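## Task

Pick up the packing tape roll from the upper tray of the cart and slide it onto the shaft of one of the wall pegs facing the supply shelves, so that the peg's tip pokes out through the roll. Then release it and back the robot away. The robot must not tip over or finish leaning, and the roll must stay on the peg without the robot holding it.

## Robot and tools

ROBOT. A simulated Hello Robot Stretch 4 with a single arm: an omni-wheel base, a lift that slides up a mast, an arm that telescopes straight forward, a three-joint wrist (yaw, pitch, roll) and a two-finger gripper. It stands about 1.6 m tall; the base rim lies within 0.23 m of the base origin. Cameras: head_camera (420x560), head_left_camera and head_right_camera (fisheye, 420x672), and wrist_camera (616x392). Loose objects may occasionally get nudged by something other than the robot.

FRAMES. Base frame: origin on the floor below the base centre, x ahead, y to the left, z up. hand_pose is a point between the open fingertips, expressed in the base frame; with all wrist joints at 0 its axes line up with the base axes. Its printed value may be a little off. The odometry frame is where the base frame was when the scene began.

execute_actions. Argument actions: a list holding one action, or empty (then it only reports state and pictures). Argument cameras: a list of names from head_camera, head_left_camera, head_right_camera, wrist_camera, all; omitted, null or ["all"] gives every camera, [] gives none. An action contains base and/or joints, optionally pace and contact_limits; or it is just {"end_of_arm": "enable_torque"}, which re-powers wrist or gripper motors that shut off.
- base: exactly one relative move, measured from where the base last reported itself. translate_m: straight drive in metres, forward positive, -2 to 2. strafe_m: sideways in metres, left positive, -2 to 2. rotate_rad: turn in place in radians, counter-clockwise (left) positive, -3.2 to 3.2.
- joints: a single object keyed by joint name, each value an absolute target. lift_m 0 to 1.2 m; arm_m 0 to 0.55 m extension; wrist_yaw_rad -1.134 to 4.276 (0 points ahead, positive turns left, 3.14 is stowed; past 3.4 the arm may interfere); wrist_pitch_rad -1.117 to 4.259 (0 level, 1.57 pointing down); wrist_roll_rad -1.117 to 4.259 (0 keeps the fingers level; positive turns clockwise when viewed from behind the gripper); gripper_m -0.038 to 0.141, the fingertip gap in metres (negative means the tips press together). A joint target outside its range is clipped and reported; other bad values or unknown keys cause the whole call to be rejected.
- pace: "slow", "default", "fast" or "max". Base top speeds 0.1/0.3/0.4/0.6 m/s and 1/2/3/4 rad/s; with the lift raised above 0.2 these are reduced further.
- contact_limits: only arm_m, 0 (gentlest) to 0.75 (firmest), default 0.5; the arm halts when it pushes harder.
All motions in one action begin together. Anything you omit may still be driving toward an earlier target. If a result reports a stop, any later motion, wait or finished_scene calls in the same reply are skipped. Starting a scene, lift_m 0.4 with wrist_yaw_rad 0 in one action unfolds the wrist.

wait: seconds from 0 to 10; commands nothing and returns the same report as an empty action.

zoom_image: camera (one name) and region [x0, y0, x1, y1] in pixels of that camera's most recent full image, origin top-left, at most 504 by 504.

finished_scene: scene (1 or 2). Ends that scene for good once the last command has settled, reports success, and presents the next task. Replying with no tool call ends everything.

RESULT LINES. base_status and joint_status: "done" (for the base, wheels turned the full amount even if slipping), "off_target", "contact_stop_at_<key>" (part goes slack; a slack lift may sag under load), "limit_stop_at_<name>", "time_out", "torque_fault" (wrist motor limp until enable_torque). "limit_stop_at_tilt" means a lean over 6 degrees; lift, arm and wheels go slack. "limit_stop_at_own_body": a self-collision guard stopped a joint; moving away is allowed. on_its_own lists things not commanded in this call; "held at" is the held target, not the position. lidar_m: 12 horizontal ranges in metres, 30-degree sectors starting straight ahead and going counter-clockwise (4th left, 7th behind, 10th right); "-" means nothing seen or closer than 0.25 m; it misses glass and thin legs. wrist_depth_mm: a 7x7 grid of depths, 100 to 2000 mm, reading from top left. base_odometry counts wheel rotation; heading -3.142 to 3.142, left positive. If turned_by_wheels and turned_by_imu disagree by more than about 0.1 rad, the base probably collided or slipped. base_tilt in degrees, forward and right positive, with a fixed bias up to 1.5. motor_effort: percent of maximum, positive toward larger joint values, peak in brackets; noisy. For wheel_0..2 positive turns the base right.

GRIPPING. Command a gap smaller than the object's width; tighter squeezes harder and draws it toward the wrist. Neither the gap reading nor "done" confirms a grasp; a firm grip appears as a gripper_m effort change when commanded at 0 or above. Raise the lift if fingertips jam on a surface.

AVOID. Driving or turning with over 1 kg held and arm_m above 0.2, especially fast; strong sustained pushes or pulls, particularly with the gripper high; pressing the gripper into things during base or arm moves (torque fault); wrist pitched up below -0.2 combined with roll below -0.4 or above 4 (self-collision); dropping, slamming or knocking objects over.

Each tool is called after "Request:" as a command line: name --argument value for each argument, lists and objects as JSON in quotes; but a table of rows of numbers goes row by row, as --pt "numbers of a row", without its own name.

## Session

Request:
execute_actions --actions '[]'

Scene clock: 0.00 s.
base_odometry: x=+0.000 y=+0.000 heading=+0.000 (m, m, rad; odometry frame)
turned_by_wheels: +0.000 (rad since the last result)
turned_by_imu: +0.000 (rad since the last result)
base_tilt: forward=-0.9 right=-0.8 (deg)
lidar_m: 2.10 2.36 1.78 1.31 1.36 1.78 1.99 2.56 1.77 1.73 1.85 2.23
base_status: not commanded
joint_positions: lift_m=+0.200 arm_m=-0.002 wrist_yaw_rad=+3.129 wrist_pitch_rad=-0.007 wrist_roll_rad=+0.020 gripper_m=+0.057
joint_status: not commanded
motor_effort: lift_m=+20 arm_m=-1 wrist_yaw_rad=+0 wrist_pitch_rad=-8 wrist_roll_rad=+0 gripper_m=+1 wheel_0=-1 wheel_1=-1 wheel_2=+0 (%)
hand_pose: x=-0.1188 y=+0.0909 z=+0.3807 quat_wxyz=(+0.006, +0.004, +0.010, +1.000) (m; base frame)
wrist_depth_mm: - 133 - - - - - / - 120 158 - - - - / 106 135 184 - - - - / 143 148 - - - - - / - - 1921 - - - 1863 / 1160 1281 206 1182 205 1308 1336 / 842 842 917 - 960 878 931
pictures: head_camera, head_left_camera, head_right_camera, wrist_camera
Images, in order (width x height): head_camera 420x560, head_left_camera 420x672, head_right_camera 420x672, wrist_camera 616x392.

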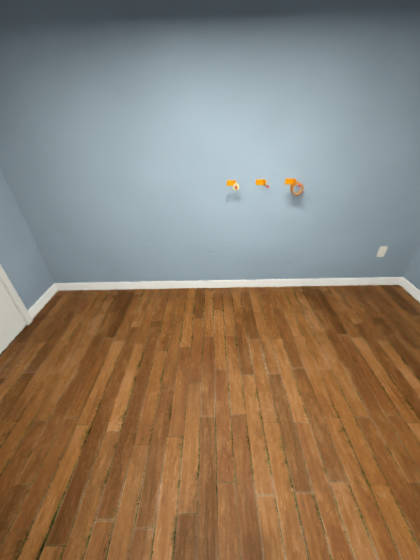

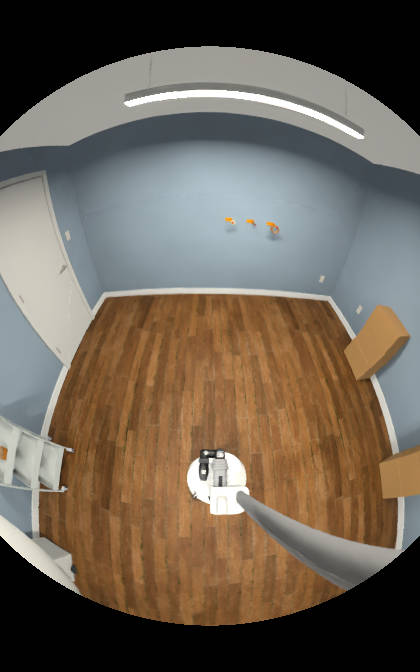

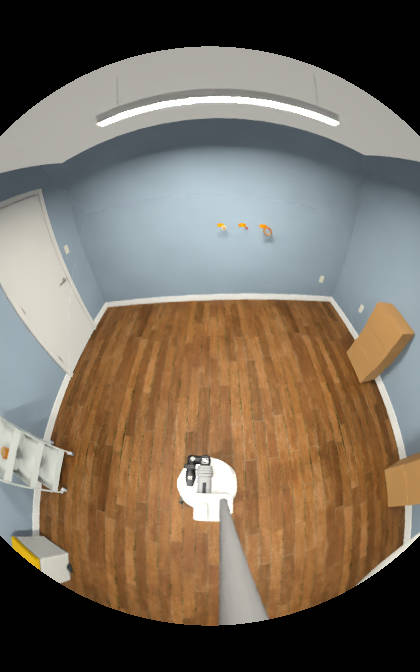

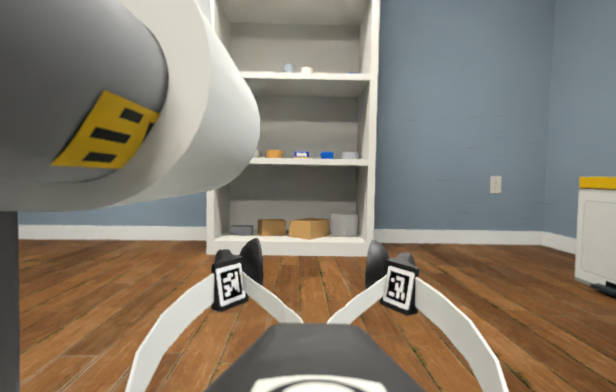

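Request:
execute_actions --actions '[{"base":{"rotate_rad":1.5},"joints":{"lift_m":0.4,"wrist_yaw_rad":0}}]'

Request:
zoom_image --camera "head_camera" --region '[200,150,340,230]'

Scene clock: 3.33 s.
base_odometry: x=+0.000 y=+0.000 heading=+1.499 (m, m, rad; odometry frame)
turned_by_wheels: +1.499 (rad since the last result)
turned_by_imu: +1.533 (rad since the last result)
base_tilt: forward=-0.8 right=-0.8 (deg)
lidar_m: 1.28 1.34 1.71 1.98 2.03 1.81 1.72 1.85 2.41 2.18 2.30 1.82
base_status: done
joint_positions: lift_m=+0.400 arm_m=-0.002 wrist_yaw_rad=+0.000 wrist_pitch_rad=-0.007 wrist_roll_rad=+0.020 gripper_m=+0.057
joint_status: all done
motor_effort: lift_m=+25(26) arm_m=-1(1) wrist_yaw_rad=+0(8) wrist_pitch_rad=-9(9) wrist_roll_rad=-1(1) gripper_m=-3(2) wheel_0=-4(11) wheel_1=-4(7) wheel_2=-3(12) (%)
hand_pose: x=+0.4572 y=-0.0873 z=+0.5800 quat_wxyz=(+1.000, +0.010, -0.004, +0.000) (m; base frame)
wrist_depth_mm: 1397 1430 1464 1499 1499 1537 1537 / 1464 1464 1499 1499 1464 1537 1576 / 1464 1182 1098 1537 1576 1576 1576 / 1464 1464 1499 1499 1576 1618 1576 / 1499 1397 1118 1576 1576 1576 1618 / 1464 1430 206 1537 204 1618 1618 / 1281 1098 1205 - 1336 1281 1366
pictures: head_camera, head_left_camera, head_right_camera, wrist_camera
camera_calibration (this result's frames):
wrist_camera: T_world_to_cam=[[0.0104016, -0.99994, -0.00335965, -0.0926793], [-0.0391368, 0.00295015, -0.99923, 0.637668], [0.99918, 0.0105251, -0.0391038, -0.195723], [0, 0, 0, 1]] pos_world=[0.221483, -0.092495, 0.629212]
Images, in order (width x height): head_camera 420x560, head_left_camera 420x672, head_right_camera 420x672, wrist_camera 616x392.

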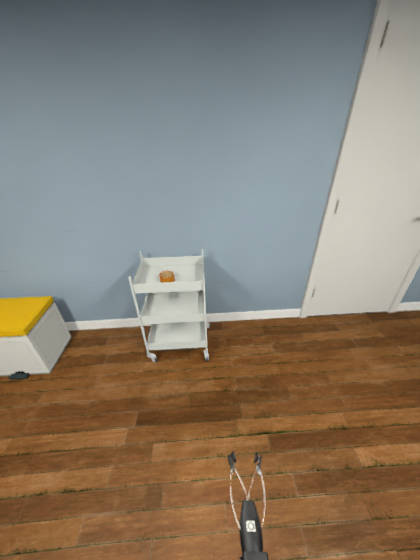

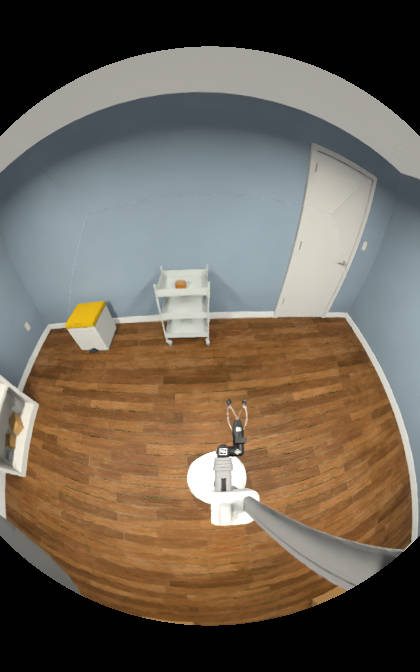

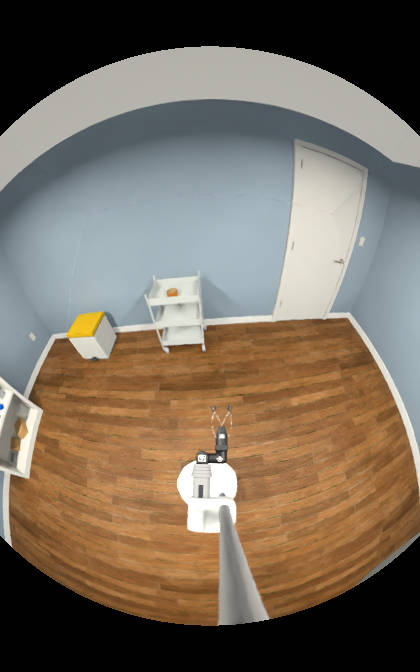

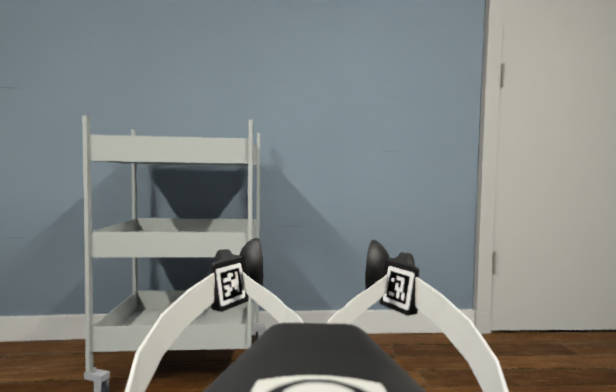

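Region (200, 150, 340, 230) of head_camera's 420x560 image, scaled by 3.600, with more detail than that image has; it fills the top 288 rows of this view, and the rest is white.

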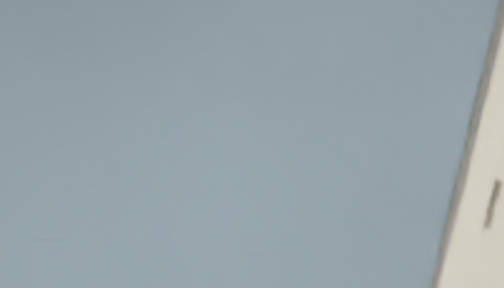

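Request:
execute_actions --actions '[{"base":{"strafe_m":0.37},"joints":{"lift_m":1.0,"wrist_pitch_rad":1.57,"gripper_m":0.14}}]' --cameras '[]'

Request:
execute_actions --actions '[{"base":{"translate_m":0.75}}]' --cameras '["head_camera","wrist_camera"]'

Scene clock: 9.10 s.
base_odometry: x=-0.369 y=+0.027 heading=+1.499 (m, m, rad; odometry frame)
turned_by_wheels: +0.000 (rad since the last result)
turned_by_imu: +0.001 (rad since the last result)
base_tilt: forward=-0.9 right=-0.8 (deg)
lidar_m: 1.27 1.44 1.66 1.61 1.66 2.16 1.72 2.07 2.30 2.51 2.58 1.81
base_status: done
joint_positions: lift_m=+1.000 arm_m=-0.002 wrist_yaw_rad=+0.000 wrist_pitch_rad=+1.570 wrist_roll_rad=+0.020 gripper_m=+0.140
joint_status: all done
motor_effort: lift_m=+25(28) arm_m=-1(1) wrist_yaw_rad=+0(0) wrist_pitch_rad=-3(4) wrist_roll_rad=-1(0) gripper_m=+2(4) wheel_0=-2(11) wheel_1=+2(6) wheel_2=+0(2) (%)
hand_pose: x=+0.1689 y=-0.0874 z=+0.8894 quat_wxyz=(+0.707, +0.007, +0.707, -0.007) (m; base frame)
wrist_depth_mm: 1118 1118 1098 1118 1098 1098 1098 / 1138 1118 1138 1098 1098 1098 1098 / 1160 1138 1118 1118 1118 1098 1078 / 1138 1138 1118 917 1118 1098 1138 / 1138 1138 904 917 1138 1118 1118 / 1160 1160 917 169 1138 1118 1118 / 1160 1160 1160 - 1160 1138 1118
pictures: none
No camera images: the call's "cameras" was empty. Leave "cameras" out to get every camera's image.

Scene clock: 13.10 s.
base_odometry: x=-0.316 y=+0.774 heading=+1.500 (m, m, rad; odometry frame)
turned_by_wheels: +0.001 (rad since the last result)
turned_by_imu: -0.003 (rad since the last result)
base_tilt: forward=-0.9 right=-0.7 (deg)
lidar_m: 0.53 0.57 0.96 1.68 1.72 2.85 2.46 2.70 2.71 2.56 1.46 0.57
base_status: done
joint_positions: lift_m=+1.000 arm_m=-0.002 wrist_yaw_rad=+0.000 wrist_pitch_rad=+1.570 wrist_roll_rad=+0.020 gripper_m=+0.140
joint_status: not commanded
motor_effort: lift_m=+25(25) arm_m=-1(1) wrist_yaw_rad=+0(1) wrist_pitch_rad=-3(2) wrist_roll_rad=-1(0) gripper_m=+4(1) wheel_0=+5(9) wheel_1=+5(9) wheel_2=+0(12) (%)
hand_pose: x=+0.1689 y=-0.0874 z=+0.8894 quat_wxyz=(+0.707, +0.007, +0.707, -0.007) (m; base frame)
wrist_depth_mm: 1118 1098 976 960 1060 1078 1078 / 1098 1098 1118 1118 1098 1118 1098 / 1118 1118 1098 1098 1098 1118 1098 / 1118 1138 1118 917 1138 1118 1118 / 1138 1182 917 917 1138 1138 1098 / 1160 1160 931 169 1160 1138 1138 / 1182 1160 1182 - 1138 1138 1160
pictures: head_camera, wrist_camera
camera_calibration (this result's frames):
wrist_camera: T_world_to_cam=[[-0.00343519, -0.999945, -0.00992971, -0.0805917], [-0.998949, 0.00297749, 0.0457466, 0.16823], [-0.0457145, 0.0100764, -0.998904, 1.13444], [0, 0, 0, 1]] pos_world=[0.219636, -0.0925192, 1.1247]
Images, in order (width x height): head_camera 420x560, wrist_camera 616x392.

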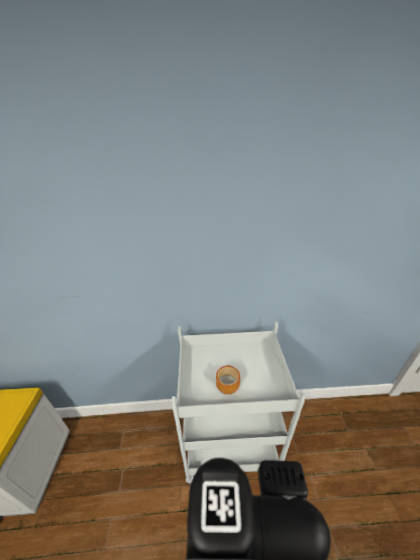

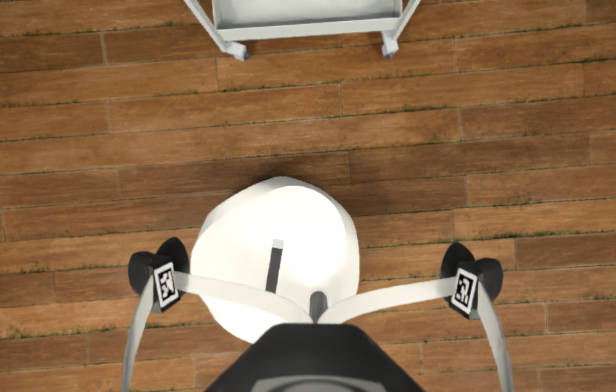

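Request:
execute_actions --actions '[{"base":{"strafe_m":-0.03},"joints":{"arm_m":0.45}}]' --cameras '["head_camera","wrist_camera"]'

Scene clock: 16.17 s.
base_odometry: x=-0.286 y=+0.772 heading=+1.500 (m, m, rad; odometry frame)
turned_by_wheels: +0.000 (rad since the last result)
turned_by_imu: +0.000 (rad since the last result)
base_tilt: forward=-0.9 right=-0.7 (deg)
lidar_m: 0.53 0.55 0.98 1.71 1.75 2.87 2.48 2.70 2.69 2.54 1.47 0.58
base_status: done
joint_positions: lift_m=+1.000 arm_m=+0.449 wrist_yaw_rad=+0.000 wrist_pitch_rad=+1.570 wrist_roll_rad=+0.020 gripper_m=+0.140
joint_status: all done
motor_effort: lift_m=+25(25) arm_m=+5(6) wrist_yaw_rad=+0(0) wrist_pitch_rad=-2(2) wrist_roll_rad=+0(0) gripper_m=+3(0) wheel_0=+3(12) wheel_1=-1(14) wheel_2=+0(1) (%)
hand_pose: x=+0.6203 y=-0.0874 z=+0.8894 quat_wxyz=(+0.707, +0.007, +0.707, -0.007) (m; base frame)
wrist_depth_mm: 445 445 445 442 439 809 976 / 449 452 449 449 442 1078 1078 / 455 459 452 452 452 1098 1098 / 1118 462 455 459 452 1098 1118 / 1138 462 459 459 455 449 1138 / 1160 1118 1138 169 1118 342 1138 / 1182 1182 1138 - 1138 1118 1138
pictures: head_camera, wrist_camera
camera_calibration (this result's frames):
wrist_camera: T_world_to_cam=[[-0.00328426, -0.999945, -0.00993, -0.0791341], [-0.998953, 0.00282756, 0.0456608, 0.619292], [-0.0456303, 0.0100696, -0.998908, 1.15503], [0, 0, 0, 1]] pos_world=[0.671088, -0.0925116, 1.12471]
Images, in order (width x height): head_camera 420x560, wrist_camera 616x392.

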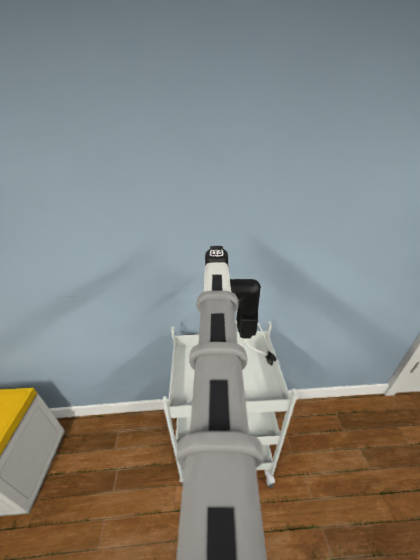

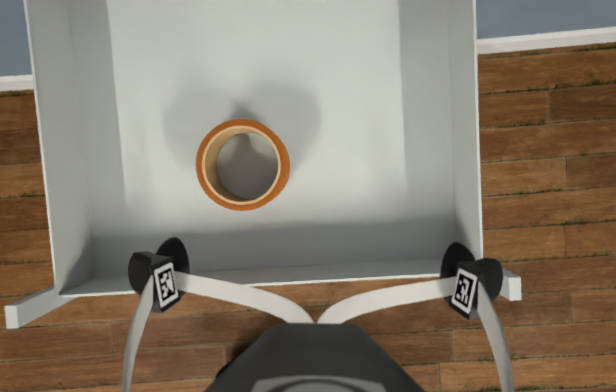

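Request:
execute_actions --actions '[{"base":{"strafe_m":0.06},"joints":{"arm_m":0.545,"lift_m":0.88}}]' --cameras '["wrist_camera"]'

Scene clock: 19.37 s.
base_odometry: x=-0.345 y=+0.777 heading=+1.500 (m, m, rad; odometry frame)
turned_by_wheels: +0.000 (rad since the last result)
turned_by_imu: +0.001 (rad since the last result)
base_tilt: forward=-0.9 right=-0.8 (deg)
lidar_m: 0.53 0.95 0.94 1.65 1.68 2.81 2.48 2.71 2.72 2.60 1.47 0.57
base_status: done
joint_positions: lift_m=+0.880 arm_m=+0.544 wrist_yaw_rad=+0.000 wrist_pitch_rad=+1.570 wrist_roll_rad=+0.020 gripper_m=+0.140
joint_status: all done
motor_effort: lift_m=+16(23) arm_m=+5(3) wrist_yaw_rad=+0(0) wrist_pitch_rad=-2(3) wrist_roll_rad=-1(0) gripper_m=+4(5) wheel_0=-2(12) wheel_1=+5(12) wheel_2=+0(1) (%)
hand_pose: x=+0.7153 y=-0.0874 z=+0.7701 quat_wxyz=(+0.707, +0.007, +0.707, -0.007) (m; base frame)
wrist_depth_mm: 290 298 310 320 327 327 319 / 314 332 330 327 330 327 327 / 310 336 332 334 330 330 329 / 306 338 336 338 334 332 334 / 317 340 338 340 338 338 336 / 314 345 343 169 340 338 338 / 325 345 343 - 342 342 343
pictures: wrist_camera
camera_calibration (this result's frames):
wrist_camera: T_world_to_cam=[[-0.00339882, -0.999945, -0.00992974, -0.0799248], [-0.998949, 0.00294125, 0.0457372, 0.719543], [-0.0457054, 0.0100748, -0.998904, 1.04029], [0, 0, 0, 1]] pos_world=[0.766062, -0.0925174, 1.00544]
Images, in order (width x height): wrist_camera 616x392.

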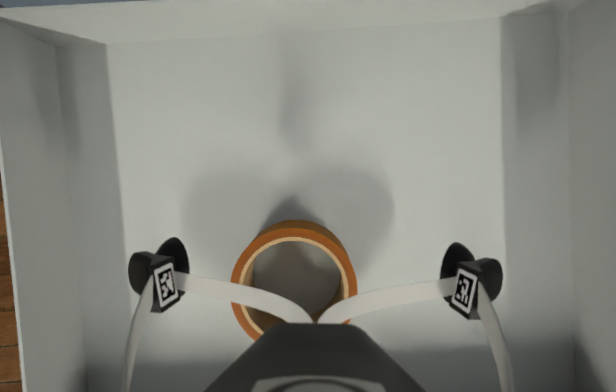

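Request:
execute_actions --actions '[{"base":{"strafe_m":0.015},"joints":{"arm_m":0.522,"lift_m":0.81},"pace":"slow"}]' --cameras '["wrist_camera"]'

Request:
execute_actions --actions '[{"joints":{"gripper_m":0.05}}]' --cameras '["wrist_camera","head_camera"]'

Scene clock: 21.73 s.
base_odometry: x=-0.360 y=+0.778 heading=+1.500 (m, m, rad; odometry frame)
turned_by_wheels: +0.000 (rad since the last result)
turned_by_imu: +0.001 (rad since the last result)
base_tilt: forward=-0.8 right=-0.8 (deg)
lidar_m: 0.51 0.97 0.91 1.66 1.66 2.82 2.48 2.71 2.74 2.61 1.48 0.56
base_status: done
joint_positions: lift_m=+0.810 arm_m=+0.523 wrist_yaw_rad=+0.000 wrist_pitch_rad=+1.570 wrist_roll_rad=+0.020 gripper_m=+0.140
joint_status: all done
motor_effort: lift_m=+16(16) arm_m=-5(5) wrist_yaw_rad=+0(0) wrist_pitch_rad=-3(3) wrist_roll_rad=-1(1) gripper_m=+1(0) wheel_0=-4(8) wheel_1=+7(10) wheel_2=+0(2) (%)
hand_pose: x=+0.6940 y=-0.0874 z=+0.7001 quat_wxyz=(+0.707, +0.007, +0.707, -0.007) (m; base frame)
wrist_depth_mm: 260 260 259 257 257 257 256 / 263 260 263 260 260 259 258 / 265 265 265 263 263 260 259 / 267 267 266 264 264 264 263 / 270 270 270 267 266 266 265 / 273 271 260 169 219 266 267 / 273 273 273 - 271 270 271
pictures: wrist_camera
camera_calibration (this result's frames):
wrist_camera: T_world_to_cam=[[-0.00339867, -0.999945, -0.00992974, -0.080692], [-0.998949, 0.0029411, 0.0457374, 0.701494], [-0.0457057, 0.0100748, -0.998904, 0.969417], [0, 0, 0, 1]] pos_world=[0.74479, -0.0925174, 0.935469]
Images, in order (width x height): wrist_camera 616x392.

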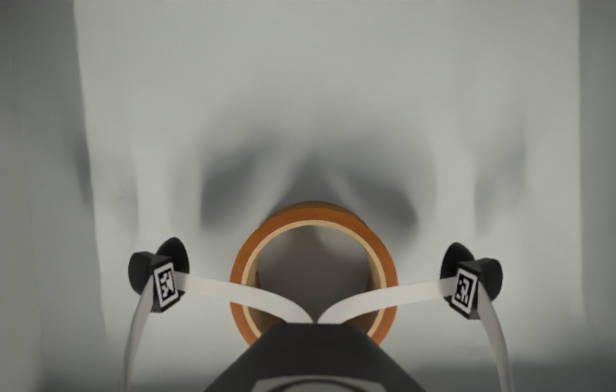

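Scene clock: 23.63 s.
base_odometry: x=-0.360 y=+0.778 heading=+1.500 (m, m, rad; odometry frame)
turned_by_wheels: +0.000 (rad since the last result)
turned_by_imu: +0.000 (rad since the last result)
base_tilt: forward=-0.9 right=-0.7 (deg)
lidar_m: 0.53 0.95 0.93 1.67 1.66 2.79 2.48 2.73 2.76 2.62 1.46 0.57
base_status: not commanded
joint_positions: lift_m=+0.810 arm_m=+0.523 wrist_yaw_rad=+0.000 wrist_pitch_rad=+1.570 wrist_roll_rad=+0.020 gripper_m=+0.050
joint_status: all done
motor_effort: lift_m=+16(16) arm_m=-5(5) wrist_yaw_rad=-1(0) wrist_pitch_rad=-3(2) wrist_roll_rad=-1(1) gripper_m=-18(20) wheel_0=-4(5) wheel_1=+7(7) wheel_2=+0(0) (%)
hand_pose: x=+0.6940 y=-0.0874 z=+0.7001 quat_wxyz=(+0.707, +0.007, +0.707, -0.007) (m; base frame)
wrist_depth_mm: 260 259 260 257 256 255 255 / 263 262 262 260 259 258 258 / 266 265 264 264 262 260 259 / 266 265 266 264 264 263 263 / 268 270 220 267 232 266 265 / 272 271 197 268 207 185 266 / 274 273 273 - 271 270 270
pictures: head_camera, wrist_camera
camera_calibration (this result's frames):
wrist_camera: T_world_to_cam=[[-0.00339885, -0.999945, -0.00992974, -0.0806921], [-0.998949, 0.00294128, 0.0457375, 0.701493], [-0.0457058, 0.0100748, -0.998904, 0.9694], [0, 0, 0, 1]] pos_world=[0.744789, -0.0925174, 0.935452]
Images, in order (width x height): head_camera 420x560, wrist_camera 616x392.

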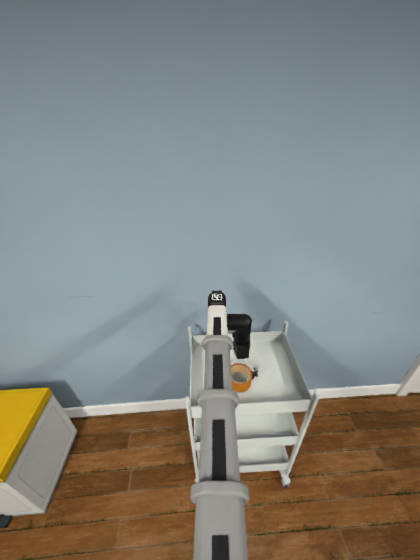

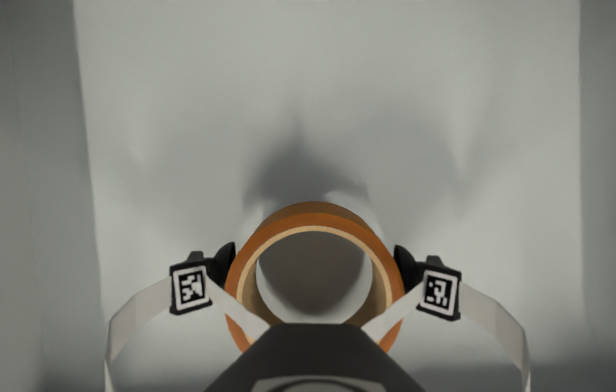

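Gripped. Lift, retract, turn to pegs.

Request:
execute_actions --actions '[{"joints":{"lift_m":1.0}}]' --cameras '[]'

Request:
execute_actions --actions '[{"joints":{"arm_m":0.05,"wrist_pitch_rad":0},"base":{"rotate_rad":-1.5}}]'

Scene clock: 26.23 s.
base_odometry: x=-0.360 y=+0.778 heading=+1.500 (m, m, rad; odometry frame)
turned_by_wheels: +0.000 (rad since the last result)
turned_by_imu: +0.000 (rad since the last result)
base_tilt: forward=-0.9 right=-0.8 (deg)
lidar_m: 0.52 0.96 0.92 1.66 1.67 2.79 2.47 2.71 2.73 2.61 1.47 0.57
base_status: not commanded
joint_positions: lift_m=+1.000 arm_m=+0.523 wrist_yaw_rad=+0.000 wrist_pitch_rad=+1.570 wrist_roll_rad=+0.020 gripper_m=+0.050
joint_status: all done
motor_effort: lift_m=+26(28) arm_m=-5(5) wrist_yaw_rad=+0(0) wrist_pitch_rad=-1(2) wrist_roll_rad=-1(1) gripper_m=-20(19) wheel_0=-4(5) wheel_1=+7(7) wheel_2=+0(0) (%)
hand_pose: x=+0.6940 y=-0.0874 z=+0.8893 quat_wxyz=(+0.707, +0.007, +0.707, -0.007) (m; base frame)
wrist_depth_mm: 539 496 508 445 439 442 676 / 831 452 449 449 449 442 1078 / 1118 452 452 452 449 449 1118 / 1138 455 455 452 452 452 1118 / 1160 462 220 459 233 455 1098 / 1160 433 198 459 206 185 1118 / 1160 430 442 - 421 1138 1138
pictures: none
No camera images: the call's "cameras" was empty. Leave "cameras" out to get every camera's image.

Scene clock: 28.70 s.
base_odometry: x=-0.360 y=+0.778 heading=+0.001 (m, m, rad; odometry frame)
turned_by_wheels: -1.499 (rad since the last result)
turned_by_imu: -1.533 (rad since the last result)
base_tilt: forward=-0.9 right=-0.7 (deg)
lidar_m: 2.61 1.35 0.55 0.52 0.97 0.93 1.65 1.72 2.90 2.47 2.70 2.74
base_status: done
joint_positions: lift_m=+1.000 arm_m=+0.051 wrist_yaw_rad=+0.000 wrist_pitch_rad=+0.004 wrist_roll_rad=+0.020 gripper_m=+0.050
joint_status: all done
motor_effort: lift_m=+25(26) arm_m=-5(0) wrist_yaw_rad=+1(4) wrist_pitch_rad=-13(15) wrist_roll_rad=-1(1) gripper_m=-13(21) wheel_0=+6(10) wheel_1=+6(11) wheel_2=+4(11) (%)
hand_pose: x=+0.5102 y=-0.0875 z=+1.1769 quat_wxyz=(+1.000, +0.010, +0.002, +0.000) (m; base frame)
wrist_depth_mm: 1576 - - - - - - / 1576 - - - - - - / 1576 - - - - - - / 1618 - - - - - - / 1576 - 224 - 233 - - / 1576 - 206 - 206 185 - / 1576 - - - - - -
pictures: head_camera, head_left_camera, head_right_camera, wrist_camera
camera_calibration (this result's frames):
wrist_camera: T_world_to_cam=[[0.00960261, -0.999948, -0.00346468, -0.0909151], [-0.0500971, 0.00297941, -0.99874, 1.24118], [0.998698, 0.00976408, -0.0500658, -0.212325], [0, 0, 0, 1]] pos_world=[0.275101, -0.0925352, 1.22867]
Images, in order (width x height): head_camera 420x560, head_left_camera 420x672, head_right_camera 420x672, wrist_camera 616x392.

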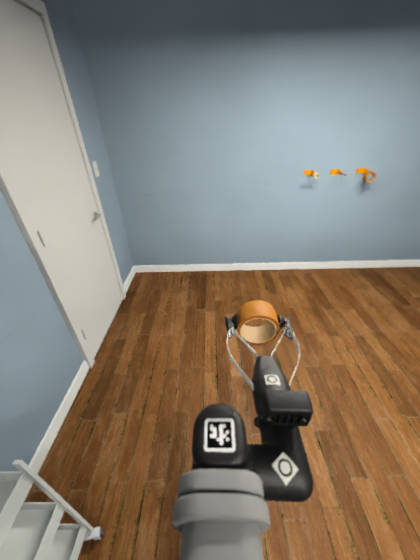

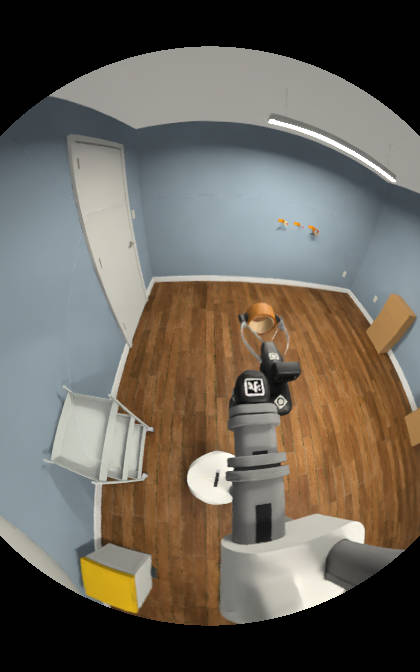

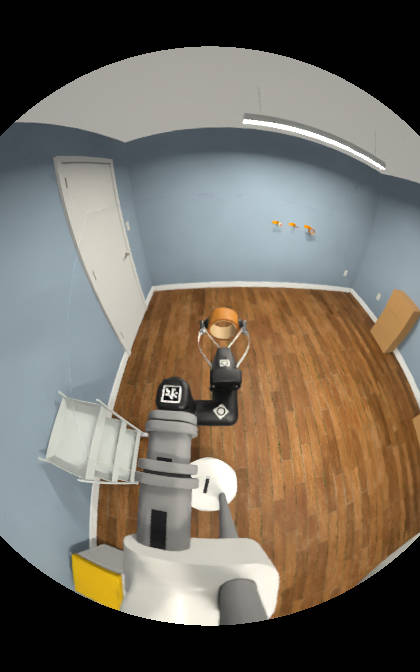

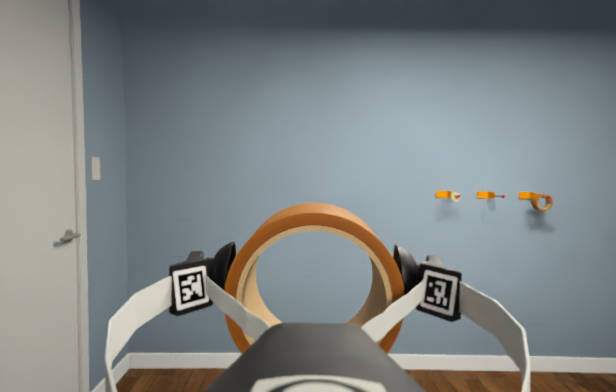

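Request:
execute_actions --actions '[{"base":{"strafe_m":-0.85}}]' --cameras '[]'

Request:
execute_actions --actions '[{"base":{"translate_m":1.0}}]' --cameras '["head_camera","wrist_camera"]'

Request:
zoom_image --camera "head_camera" --region '[100,100,420,300]'

Scene clock: 34.17 s.
base_odometry: x=-0.359 y=-0.072 heading=+0.001 (m, m, rad; odometry frame)
turned_by_wheels: +0.000 (rad since the last result)
turned_by_imu: -0.001 (rad since the last result)
base_tilt: forward=-0.9 right=-0.8 (deg)
lidar_m: 2.52 2.57 1.44 1.37 1.54 1.70 1.61 2.16 2.02 1.61 1.99 2.68
base_status: done
joint_positions: lift_m=+1.000 arm_m=+0.051 wrist_yaw_rad=+0.000 wrist_pitch_rad=+0.003 wrist_roll_rad=+0.020 gripper_m=+0.050
joint_status: not commanded
motor_effort: lift_m=+24(25) arm_m=-4(5) wrist_yaw_rad=+1(2) wrist_pitch_rad=-12(13) wrist_roll_rad=-1(1) gripper_m=-20(14) wheel_0=+2(13) wheel_1=-5(11) wheel_2=+0(3) (%)
hand_pose: x=+0.5102 y=-0.0874 z=+1.1769 quat_wxyz=(+1.000, +0.010, +0.002, +0.000) (m; base frame)
wrist_depth_mm: - - - - - - - / - - - - - - - / - - - - - - - / - - - - - - - / - - 224 - 233 - - / - - 205 - 207 185 - / - - - - - - -
pictures: none
No camera images: the call's "cameras" was empty. Leave "cameras" out to get every camera's image.

Scene clock: 39.00 s.
base_odometry: x=+0.641 y=-0.071 heading=+0.002 (m, m, rad; odometry frame)
turned_by_wheels: +0.001 (rad since the last result)
turned_by_imu: -0.005 (rad since the last result)
base_tilt: forward=-0.9 right=-0.8 (deg)
lidar_m: 1.48 1.68 1.86 1.81 1.53 2.24 2.68 2.76 1.86 1.60 1.66 1.59
base_status: done
joint_positions: lift_m=+1.000 arm_m=+0.051 wrist_yaw_rad=+0.000 wrist_pitch_rad=+0.003 wrist_roll_rad=+0.020 gripper_m=+0.050
joint_status: not commanded
motor_effort: lift_m=+24(24) arm_m=-5(4) wrist_yaw_rad=+0(0) wrist_pitch_rad=-12(12) wrist_roll_rad=-1(0) gripper_m=-22(20) wheel_0=+4(9) wheel_1=+6(13) wheel_2=-2(11) (%)
hand_pose: x=+0.5102 y=-0.0874 z=+1.1769 quat_wxyz=(+1.000, +0.010, +0.002, +0.000) (m; base frame)
wrist_depth_mm: 1308 1366 1366 1308 1336 1336 1336 / 1336 1336 1366 1366 1366 1366 1397 / 1336 1366 1366 1397 1366 1397 1397 / 1366 1366 1336 1336 1397 1397 1397 / 1366 1397 224 1430 233 1397 1397 / 1397 1366 205 1430 206 185 1397 / 1397 1397 1397 - 1397 1397 1430
pictures: head_camera, wrist_camera
camera_calibration (this result's frames):
wrist_camera: T_world_to_cam=[[0.00997722, -0.999944, -0.00346422, -0.0909982], [-0.0500501, 0.00296067, -0.998742, 1.2412], [0.998697, 0.0101381, -0.0500177, -0.212341], [0, 0, 0, 1]] pos_world=[0.275094, -0.0925152, 1.2287]
Images, in order (width x height): head_camera 420x560, wrist_camera 616x392.

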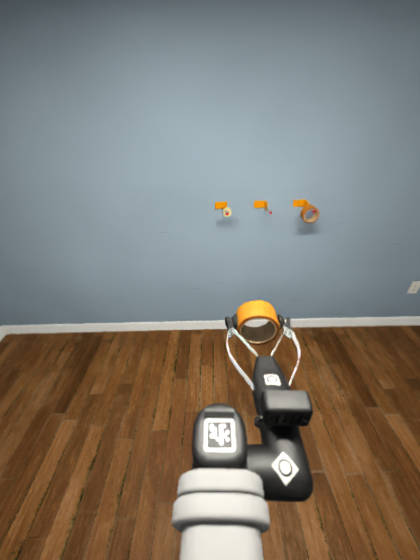

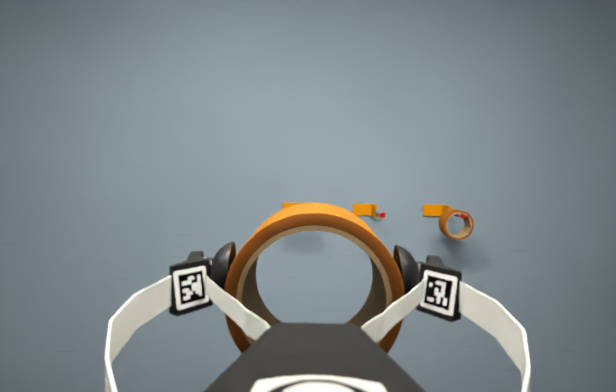

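Region (100, 100, 420, 300) of head_camera's 420x560 image, scaled by 1.575, with more detail than that image has; it fills the top 315 rows of this view, and the rest is white.

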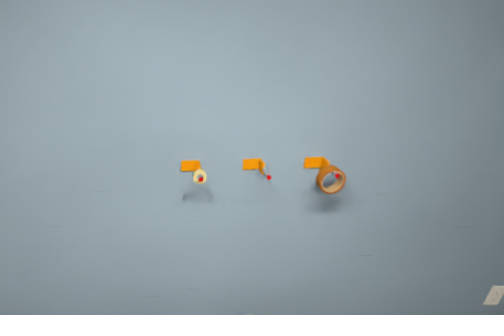

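Request:
execute_actions --actions '[{"base":{"strafe_m":-0.26},"joints":{"lift_m":0.92}}]' --cameras '[]'

Request:
execute_actions --actions '[{"base":{"translate_m":0.65}}]' --cameras '["head_camera","wrist_camera"]'

Scene clock: 41.97 s.
base_odometry: x=+0.641 y=-0.330 heading=+0.002 (m, m, rad; odometry frame)
turned_by_wheels: +0.000 (rad since the last result)
turned_by_imu: +0.000 (rad since the last result)
base_tilt: forward=-0.9 right=-0.7 (deg)
lidar_m: 1.49 1.69 2.15 2.06 1.77 2.40 2.70 2.41 1.64 1.35 1.36 1.71
base_status: done
joint_positions: lift_m=+0.920 arm_m=+0.051 wrist_yaw_rad=+0.000 wrist_pitch_rad=+0.003 wrist_roll_rad=+0.020 gripper_m=+0.050
joint_status: all done
motor_effort: lift_m=+17(23) arm_m=-4(5) wrist_yaw_rad=+0(1) wrist_pitch_rad=-13(12) wrist_roll_rad=-1(0) gripper_m=-17(18) wheel_0=+4(12) wheel_1=-4(14) wheel_2=+0(2) (%)
hand_pose: x=+0.5102 y=-0.0874 z=+1.0976 quat_wxyz=(+1.000, +0.010, +0.002, +0.000) (m; base frame)
wrist_depth_mm: 1366 1336 1336 1366 1366 1366 1397 / 1366 1366 1336 1366 1366 1397 1397 / 1366 1366 1366 1366 1397 1366 1397 / 1366 1397 1397 1366 1366 1397 1430 / 1430 1430 226 1397 233 1430 1430 / 1397 1397 205 1430 206 185 1499 / 1397 1397 1366 - 1430 1464 1430
pictures: none
No camera images: the call's "cameras" was empty. Leave "cameras" out to get every camera's image.

Scene clock: 45.63 s.
base_odometry: x=+1.291 y=-0.329 heading=+0.002 (m, m, rad; odometry frame)
turned_by_wheels: +0.000 (rad since the last result)
turned_by_imu: -0.003 (rad since the last result)
base_tilt: forward=-0.8 right=-0.8 (deg)
lidar_m: 0.81 1.02 1.39 2.06 2.06 2.35 3.38 2.07 1.40 1.31 1.45 0.88
base_status: done
joint_positions: lift_m=+0.920 arm_m=+0.051 wrist_yaw_rad=+0.000 wrist_pitch_rad=+0.003 wrist_roll_rad=+0.020 gripper_m=+0.050
joint_status: not commanded
motor_effort: lift_m=+17(17) arm_m=-4(5) wrist_yaw_rad=+1(1) wrist_pitch_rad=-12(11) wrist_roll_rad=-2(1) gripper_m=-15(17) wheel_0=+5(9) wheel_1=+4(11) wheel_2=-3(13) (%)
hand_pose: x=+0.5102 y=-0.0874 z=+1.0975 quat_wxyz=(+1.000, +0.010, +0.002, +0.000) (m; base frame)
wrist_depth_mm: 707 699 707 707 707 723 732 / 715 715 723 723 732 741 723 / 723 707 723 741 732 732 741 / 715 723 723 732 732 741 750 / 732 732 224 750 237 759 750 / 732 732 205 750 206 185 759 / 741 759 750 - 750 759 768
pictures: head_camera, wrist_camera
camera_calibration (this result's frames):
wrist_camera: T_world_to_cam=[[0.00988428, -0.999945, -0.00346403, -0.0912528], [-0.0500351, 0.00296528, -0.998743, 1.16191], [0.998699, 0.0100452, -0.0500031, -0.216326], [0, 0, 0, 1]] pos_world=[0.275083, -0.0925202, 1.14931]
Images, in order (width x height): head_camera 420x560, wrist_camera 616x392.

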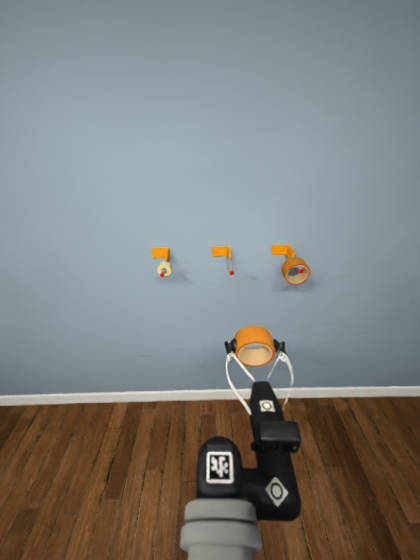

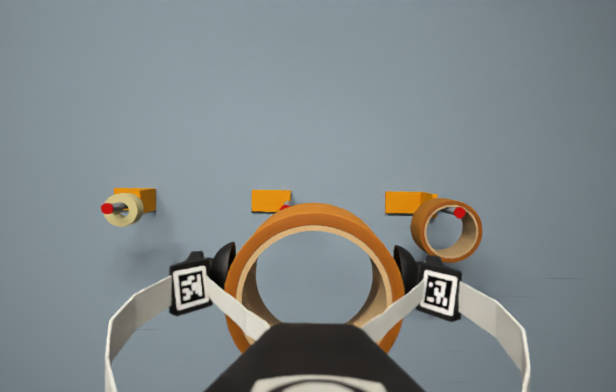

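Request:
execute_actions --actions '[{"base":{"strafe_m":0.037},"joints":{"arm_m":0.22}}]' --cameras '["head_camera","wrist_camera"]'

Scene clock: 48.50 s.
base_odometry: x=+1.291 y=-0.292 heading=+0.002 (m, m, rad; odometry frame)
turned_by_wheels: +0.000 (rad since the last result)
turned_by_imu: +0.000 (rad since the last result)
base_tilt: forward=-0.9 right=-0.7 (deg)
lidar_m: 0.83 1.01 1.38 2.01 2.06 2.28 3.81 2.09 1.43 1.36 1.44 0.90
base_status: done
joint_positions: lift_m=+0.920 arm_m=+0.219 wrist_yaw_rad=+0.000 wrist_pitch_rad=+0.003 wrist_roll_rad=+0.020 gripper_m=+0.050
joint_status: all done
motor_effort: lift_m=+17(17) arm_m=+5(3) wrist_yaw_rad=+1(2) wrist_pitch_rad=-12(12) wrist_roll_rad=-1(0) gripper_m=-20(19) wheel_0=-5(11) wheel_1=+4(11) wheel_2=+0(1) (%)
hand_pose: x=+0.6785 y=-0.0874 z=+1.0976 quat_wxyz=(+1.000, +0.010, +0.002, +0.000) (m; base frame)
wrist_depth_mm: 544 544 544 544 549 554 554 / 539 544 549 554 549 564 559 / 549 554 554 564 554 559 564 / 549 559 559 559 564 564 574 / 564 564 225 574 235 574 455 / 569 569 205 569 206 184 585 / 569 574 574 - 580 585 591
pictures: head_camera, wrist_camera
camera_calibration (this result's frames):
wrist_camera: T_world_to_cam=[[0.0100264, -0.999944, -0.00346326, -0.0929729], [-0.0499426, 0.00295834, -0.998748, 1.1703], [0.998702, 0.0101868, -0.0499102, -0.384535], [0, 0, 0, 1]] pos_world=[0.443415, -0.0925126, 1.14932]
Images, in order (width x height): head_camera 420x560, wrist_camera 616x392.

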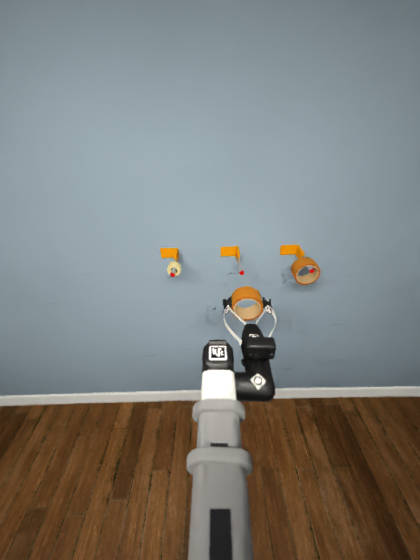

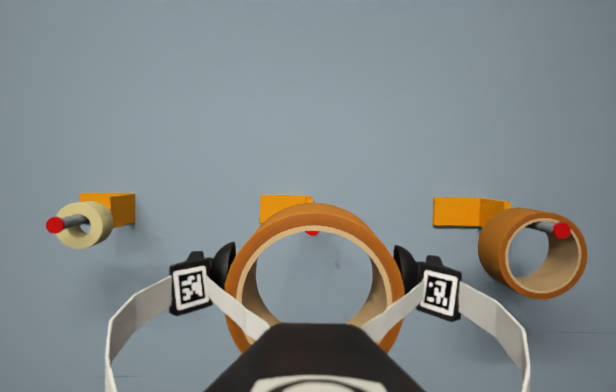

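Request:
execute_actions --actions '[{"joints":{"lift_m":0.94}}]' --cameras '[]'

Request:
execute_actions --actions '[{"joints":{"arm_m":0.41},"pace":"slow","contact_limits":{"arm_m":0.2}}]' --cameras '["head_camera","wrist_camera"]'

Scene clock: 50.40 s.
base_odometry: x=+1.291 y=-0.292 heading=+0.002 (m, m, rad; odometry frame)
turned_by_wheels: +0.000 (rad since the last result)
turned_by_imu: +0.000 (rad since the last result)
base_tilt: forward=-0.9 right=-0.7 (deg)
lidar_m: 0.83 1.02 1.37 2.02 2.04 2.30 3.81 2.07 1.41 1.37 1.46 0.89
base_status: not commanded
joint_positions: lift_m=+0.940 arm_m=+0.219 wrist_yaw_rad=+0.000 wrist_pitch_rad=+0.003 wrist_roll_rad=+0.020 gripper_m=+0.050
joint_status: all done
motor_effort: lift_m=+26(28) arm_m=+5(5) wrist_yaw_rad=+1(1) wrist_pitch_rad=-13(12) wrist_roll_rad=-1(0) gripper_m=-24(16) wheel_0=-5(5) wheel_1=+4(4) wheel_2=+0(0) (%)
hand_pose: x=+0.6785 y=-0.0874 z=+1.1168 quat_wxyz=(+1.000, +0.010, +0.002, +0.000) (m; base frame)
wrist_depth_mm: 539 539 539 549 549 549 564 / 539 544 549 554 559 554 569 / 539 549 554 564 569 564 574 / 554 559 559 559 569 569 569 / 559 559 225 564 234 569 477 / 569 569 205 574 207 185 585 / 569 574 580 - 585 585 591
pictures: none
No camera images: the call's "cameras" was empty. Leave "cameras" out to get every camera's image.

Scene clock: 53.57 s.
base_odometry: x=+1.291 y=-0.292 heading=+0.002 (m, m, rad; odometry frame)
turned_by_wheels: +0.000 (rad since the last result)
turned_by_imu: +0.000 (rad since the last result)
base_tilt: forward=-0.8 right=-0.8 (deg)
lidar_m: 0.86 1.02 1.38 2.03 2.04 2.29 3.81 2.07 1.42 1.36 1.43 0.88
base_status: not commanded
joint_positions: lift_m=+0.940 arm_m=+0.409 wrist_yaw_rad=+0.000 wrist_pitch_rad=+0.003 wrist_roll_rad=+0.020 gripper_m=+0.050
joint_status: all done
motor_effort: lift_m=+26(26) arm_m=+5(4) wrist_yaw_rad=+1(0) wrist_pitch_rad=-12(13) wrist_roll_rad=-1(1) gripper_m=-16(18) wheel_0=-5(5) wheel_1=+4(4) wheel_2=+0(0) (%)
contact_limits: arm_m 0.2
hand_pose: x=+0.8685 y=-0.0874 z=+1.1168 quat_wxyz=(+1.000, +0.010, +0.002, +0.000) (m; base frame)
wrist_depth_mm: 353 359 357 362 362 364 366 / 355 362 362 366 368 366 368 / 364 366 368 368 370 370 375 / 364 368 368 370 375 375 377 / 368 370 224 368 233 379 370 / 370 373 205 379 207 186 384 / 375 382 379 - 384 387 389
pictures: head_camera, wrist_camera
camera_calibration (this result's frames):
wrist_camera: T_world_to_cam=[[0.0100052, -0.999944, -0.00346379, -0.0947982], [-0.0500064, 0.00295928, -0.998745, 1.19906], [0.998699, 0.0101659, -0.049974, -0.573244], [0, 0, 0, 1]] pos_world=[0.633407, -0.0925137, 1.16858]
Images, in order (width x height): head_camera 420x560, wrist_camera 616x392.

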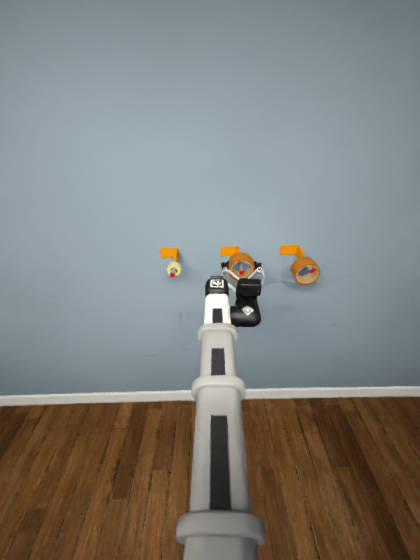

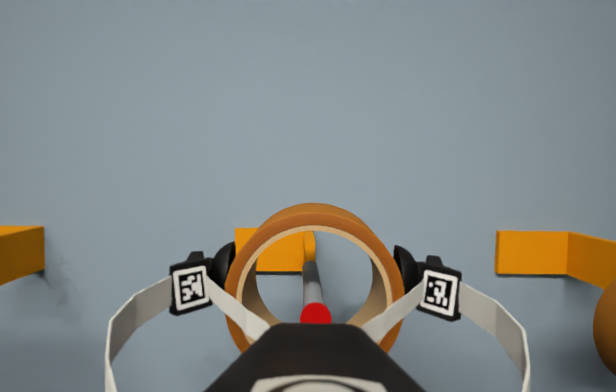

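Request:
execute_actions --actions '[{"joints":{"arm_m":0.45,"lift_m":0.92},"pace":"slow","contact_limits":{"arm_m":0.2}}]' --cameras '["wrist_camera"]'

Request:
execute_actions --actions '[{"joints":{"gripper_m":0.14}}]' --cameras '[]'

Request:
execute_actions --actions '[{"joints":{"arm_m":0.05},"base":{"translate_m":-0.2}}]' --cameras '["head_camera","wrist_camera"]'

Scene clock: 56.33 s.
base_odometry: x=+1.291 y=-0.292 heading=+0.002 (m, m, rad; odometry frame)
turned_by_wheels: +0.000 (rad since the last result)
turned_by_imu: +0.000 (rad since the last result)
base_tilt: forward=-0.8 right=-0.8 (deg)
lidar_m: 0.85 1.01 1.37 2.02 2.07 2.30 3.83 2.09 1.44 1.36 1.44 0.89
base_status: not commanded
joint_positions: lift_m=+0.920 arm_m=+0.449 wrist_yaw_rad=+0.000 wrist_pitch_rad=+0.003 wrist_roll_rad=+0.020 gripper_m=+0.050
joint_status: all done
motor_effort: lift_m=+16(25) arm_m=+5(7) wrist_yaw_rad=+0(0) wrist_pitch_rad=-12(13) wrist_roll_rad=-1(1) gripper_m=-9(15) wheel_0=-5(5) wheel_1=+5(4) wheel_2=+0(0) (%)
contact_limits: arm_m 0.2
hand_pose: x=+0.9085 y=-0.0874 z=+1.0976 quat_wxyz=(+1.000, +0.010, +0.002, +0.000) (m; base frame)
wrist_depth_mm: 317 319 320 322 322 324 325 / 319 320 322 327 327 327 330 / 324 324 325 327 330 329 330 / 325 330 329 332 332 334 334 / 329 330 224 329 234 340 334 / 332 332 204 176 207 185 343 / 334 336 342 - 345 345 347
pictures: wrist_camera
camera_calibration (this result's frames):
wrist_camera: T_world_to_cam=[[0.0100051, -0.999944, -0.00346379, -0.0952649], [-0.0500065, 0.00295929, -0.998745, 1.18186], [0.998699, 0.0101657, -0.0499741, -0.614153], [0, 0, 0, 1]] pos_world=[0.673407, -0.0925137, 1.14936]
Images, in order (width x height): wrist_camera 616x392.

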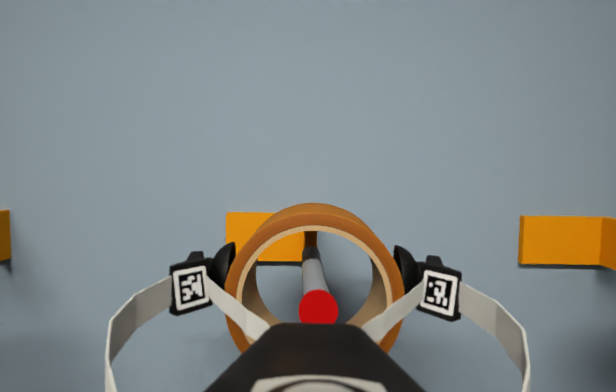

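Scene clock: 58.23 s.
base_odometry: x=+1.291 y=-0.292 heading=+0.002 (m, m, rad; odometry frame)
turned_by_wheels: +0.000 (rad since the last result)
turned_by_imu: +0.000 (rad since the last result)
base_tilt: forward=-0.9 right=-0.8 (deg)
lidar_m: 0.86 1.00 1.39 2.03 2.05 2.31 3.84 2.09 1.43 1.37 1.45 0.88
base_status: not commanded
joint_positions: lift_m=+0.920 arm_m=+0.449 wrist_yaw_rad=+0.000 wrist_pitch_rad=+0.003 wrist_roll_rad=+0.020 gripper_m=+0.140
joint_status: all done
motor_effort: lift_m=+16(16) arm_m=+5(5) wrist_yaw_rad=+1(1) wrist_pitch_rad=-9(12) wrist_roll_rad=+0(0) gripper_m=+1(12) wheel_0=-5(5) wheel_1=+4(4) wheel_2=+0(0) (%)
hand_pose: x=+0.9085 y=-0.0874 z=+1.0978 quat_wxyz=(+1.000, +0.010, +0.001, +0.000) (m; base frame)
wrist_depth_mm: 319 320 320 322 324 324 327 / 320 324 324 325 329 327 330 / 322 324 327 327 330 329 334 / 327 327 330 330 332 334 338 / 330 329 332 220 334 334 332 / 330 332 334 161 227 342 342 / 336 338 338 - 343 343 347
pictures: none
No camera images: the call's "cameras" was empty. Leave "cameras" out to get every camera's image.

Scene clock: 60.53 s.
base_odometry: x=+1.091 y=-0.292 heading=+0.002 (m, m, rad; odometry frame)
turned_by_wheels: -0.001 (rad since the last result)
turned_by_imu: +0.001 (rad since the last result)
base_tilt: forward=-0.9 right=-0.7 (deg)
lidar_m: 1.02 1.22 1.63 2.02 1.95 2.74 3.16 2.00 1.75 1.36 1.73 1.10
base_status: done
joint_positions: lift_m=+0.920 arm_m=+0.051 wrist_yaw_rad=+0.000 wrist_pitch_rad=+0.002 wrist_roll_rad=+0.020 gripper_m=+0.140
joint_status: all done
motor_effort: lift_m=+16(16) arm_m=-5(3) wrist_yaw_rad=+1(2) wrist_pitch_rad=-8(8) wrist_roll_rad=-1(1) gripper_m=+1(1) wheel_0=-4(8) wheel_1=-6(9) wheel_2=+3(12) (%)
hand_pose: x=+0.5102 y=-0.0875 z=+1.0979 quat_wxyz=(+1.000, +0.010, +0.001, +0.000) (m; base frame)
wrist_depth_mm: 891 891 904 904 904 917 931 / 904 904 904 917 917 917 931 / 904 931 931 931 917 931 946 / 931 917 917 931 931 917 960 / 917 917 931 946 946 946 960 / 946 917 960 168 960 960 960 / 931 946 946 - 991 976 991
pictures: head_camera, wrist_camera
camera_calibration (this result's frames):
wrist_camera: T_world_to_cam=[[0.00979854, -0.999946, -0.00345255, -0.0912466], [-0.0488565, 0.00296985, -0.998801, 1.16175], [0.998758, 0.00995547, -0.0488247, -0.21766], [0, 0, 0, 1]] pos_world=[0.275043, -0.092525, 1.14942]
Images, in order (width x height): head_camera 420x560, wrist_camera 616x392.

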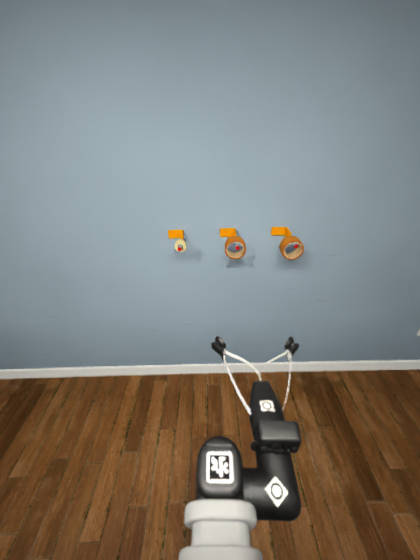

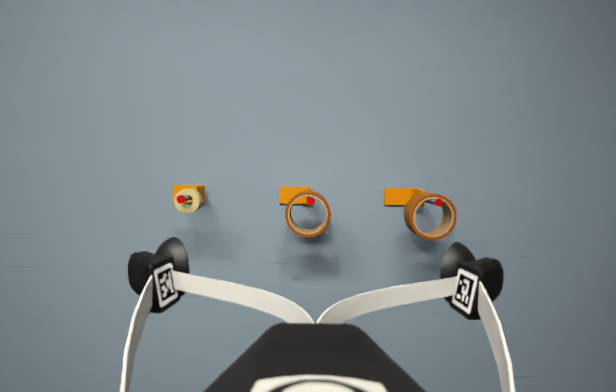

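Request:
finished_scene --scene 1

The scene is finished: the task was done.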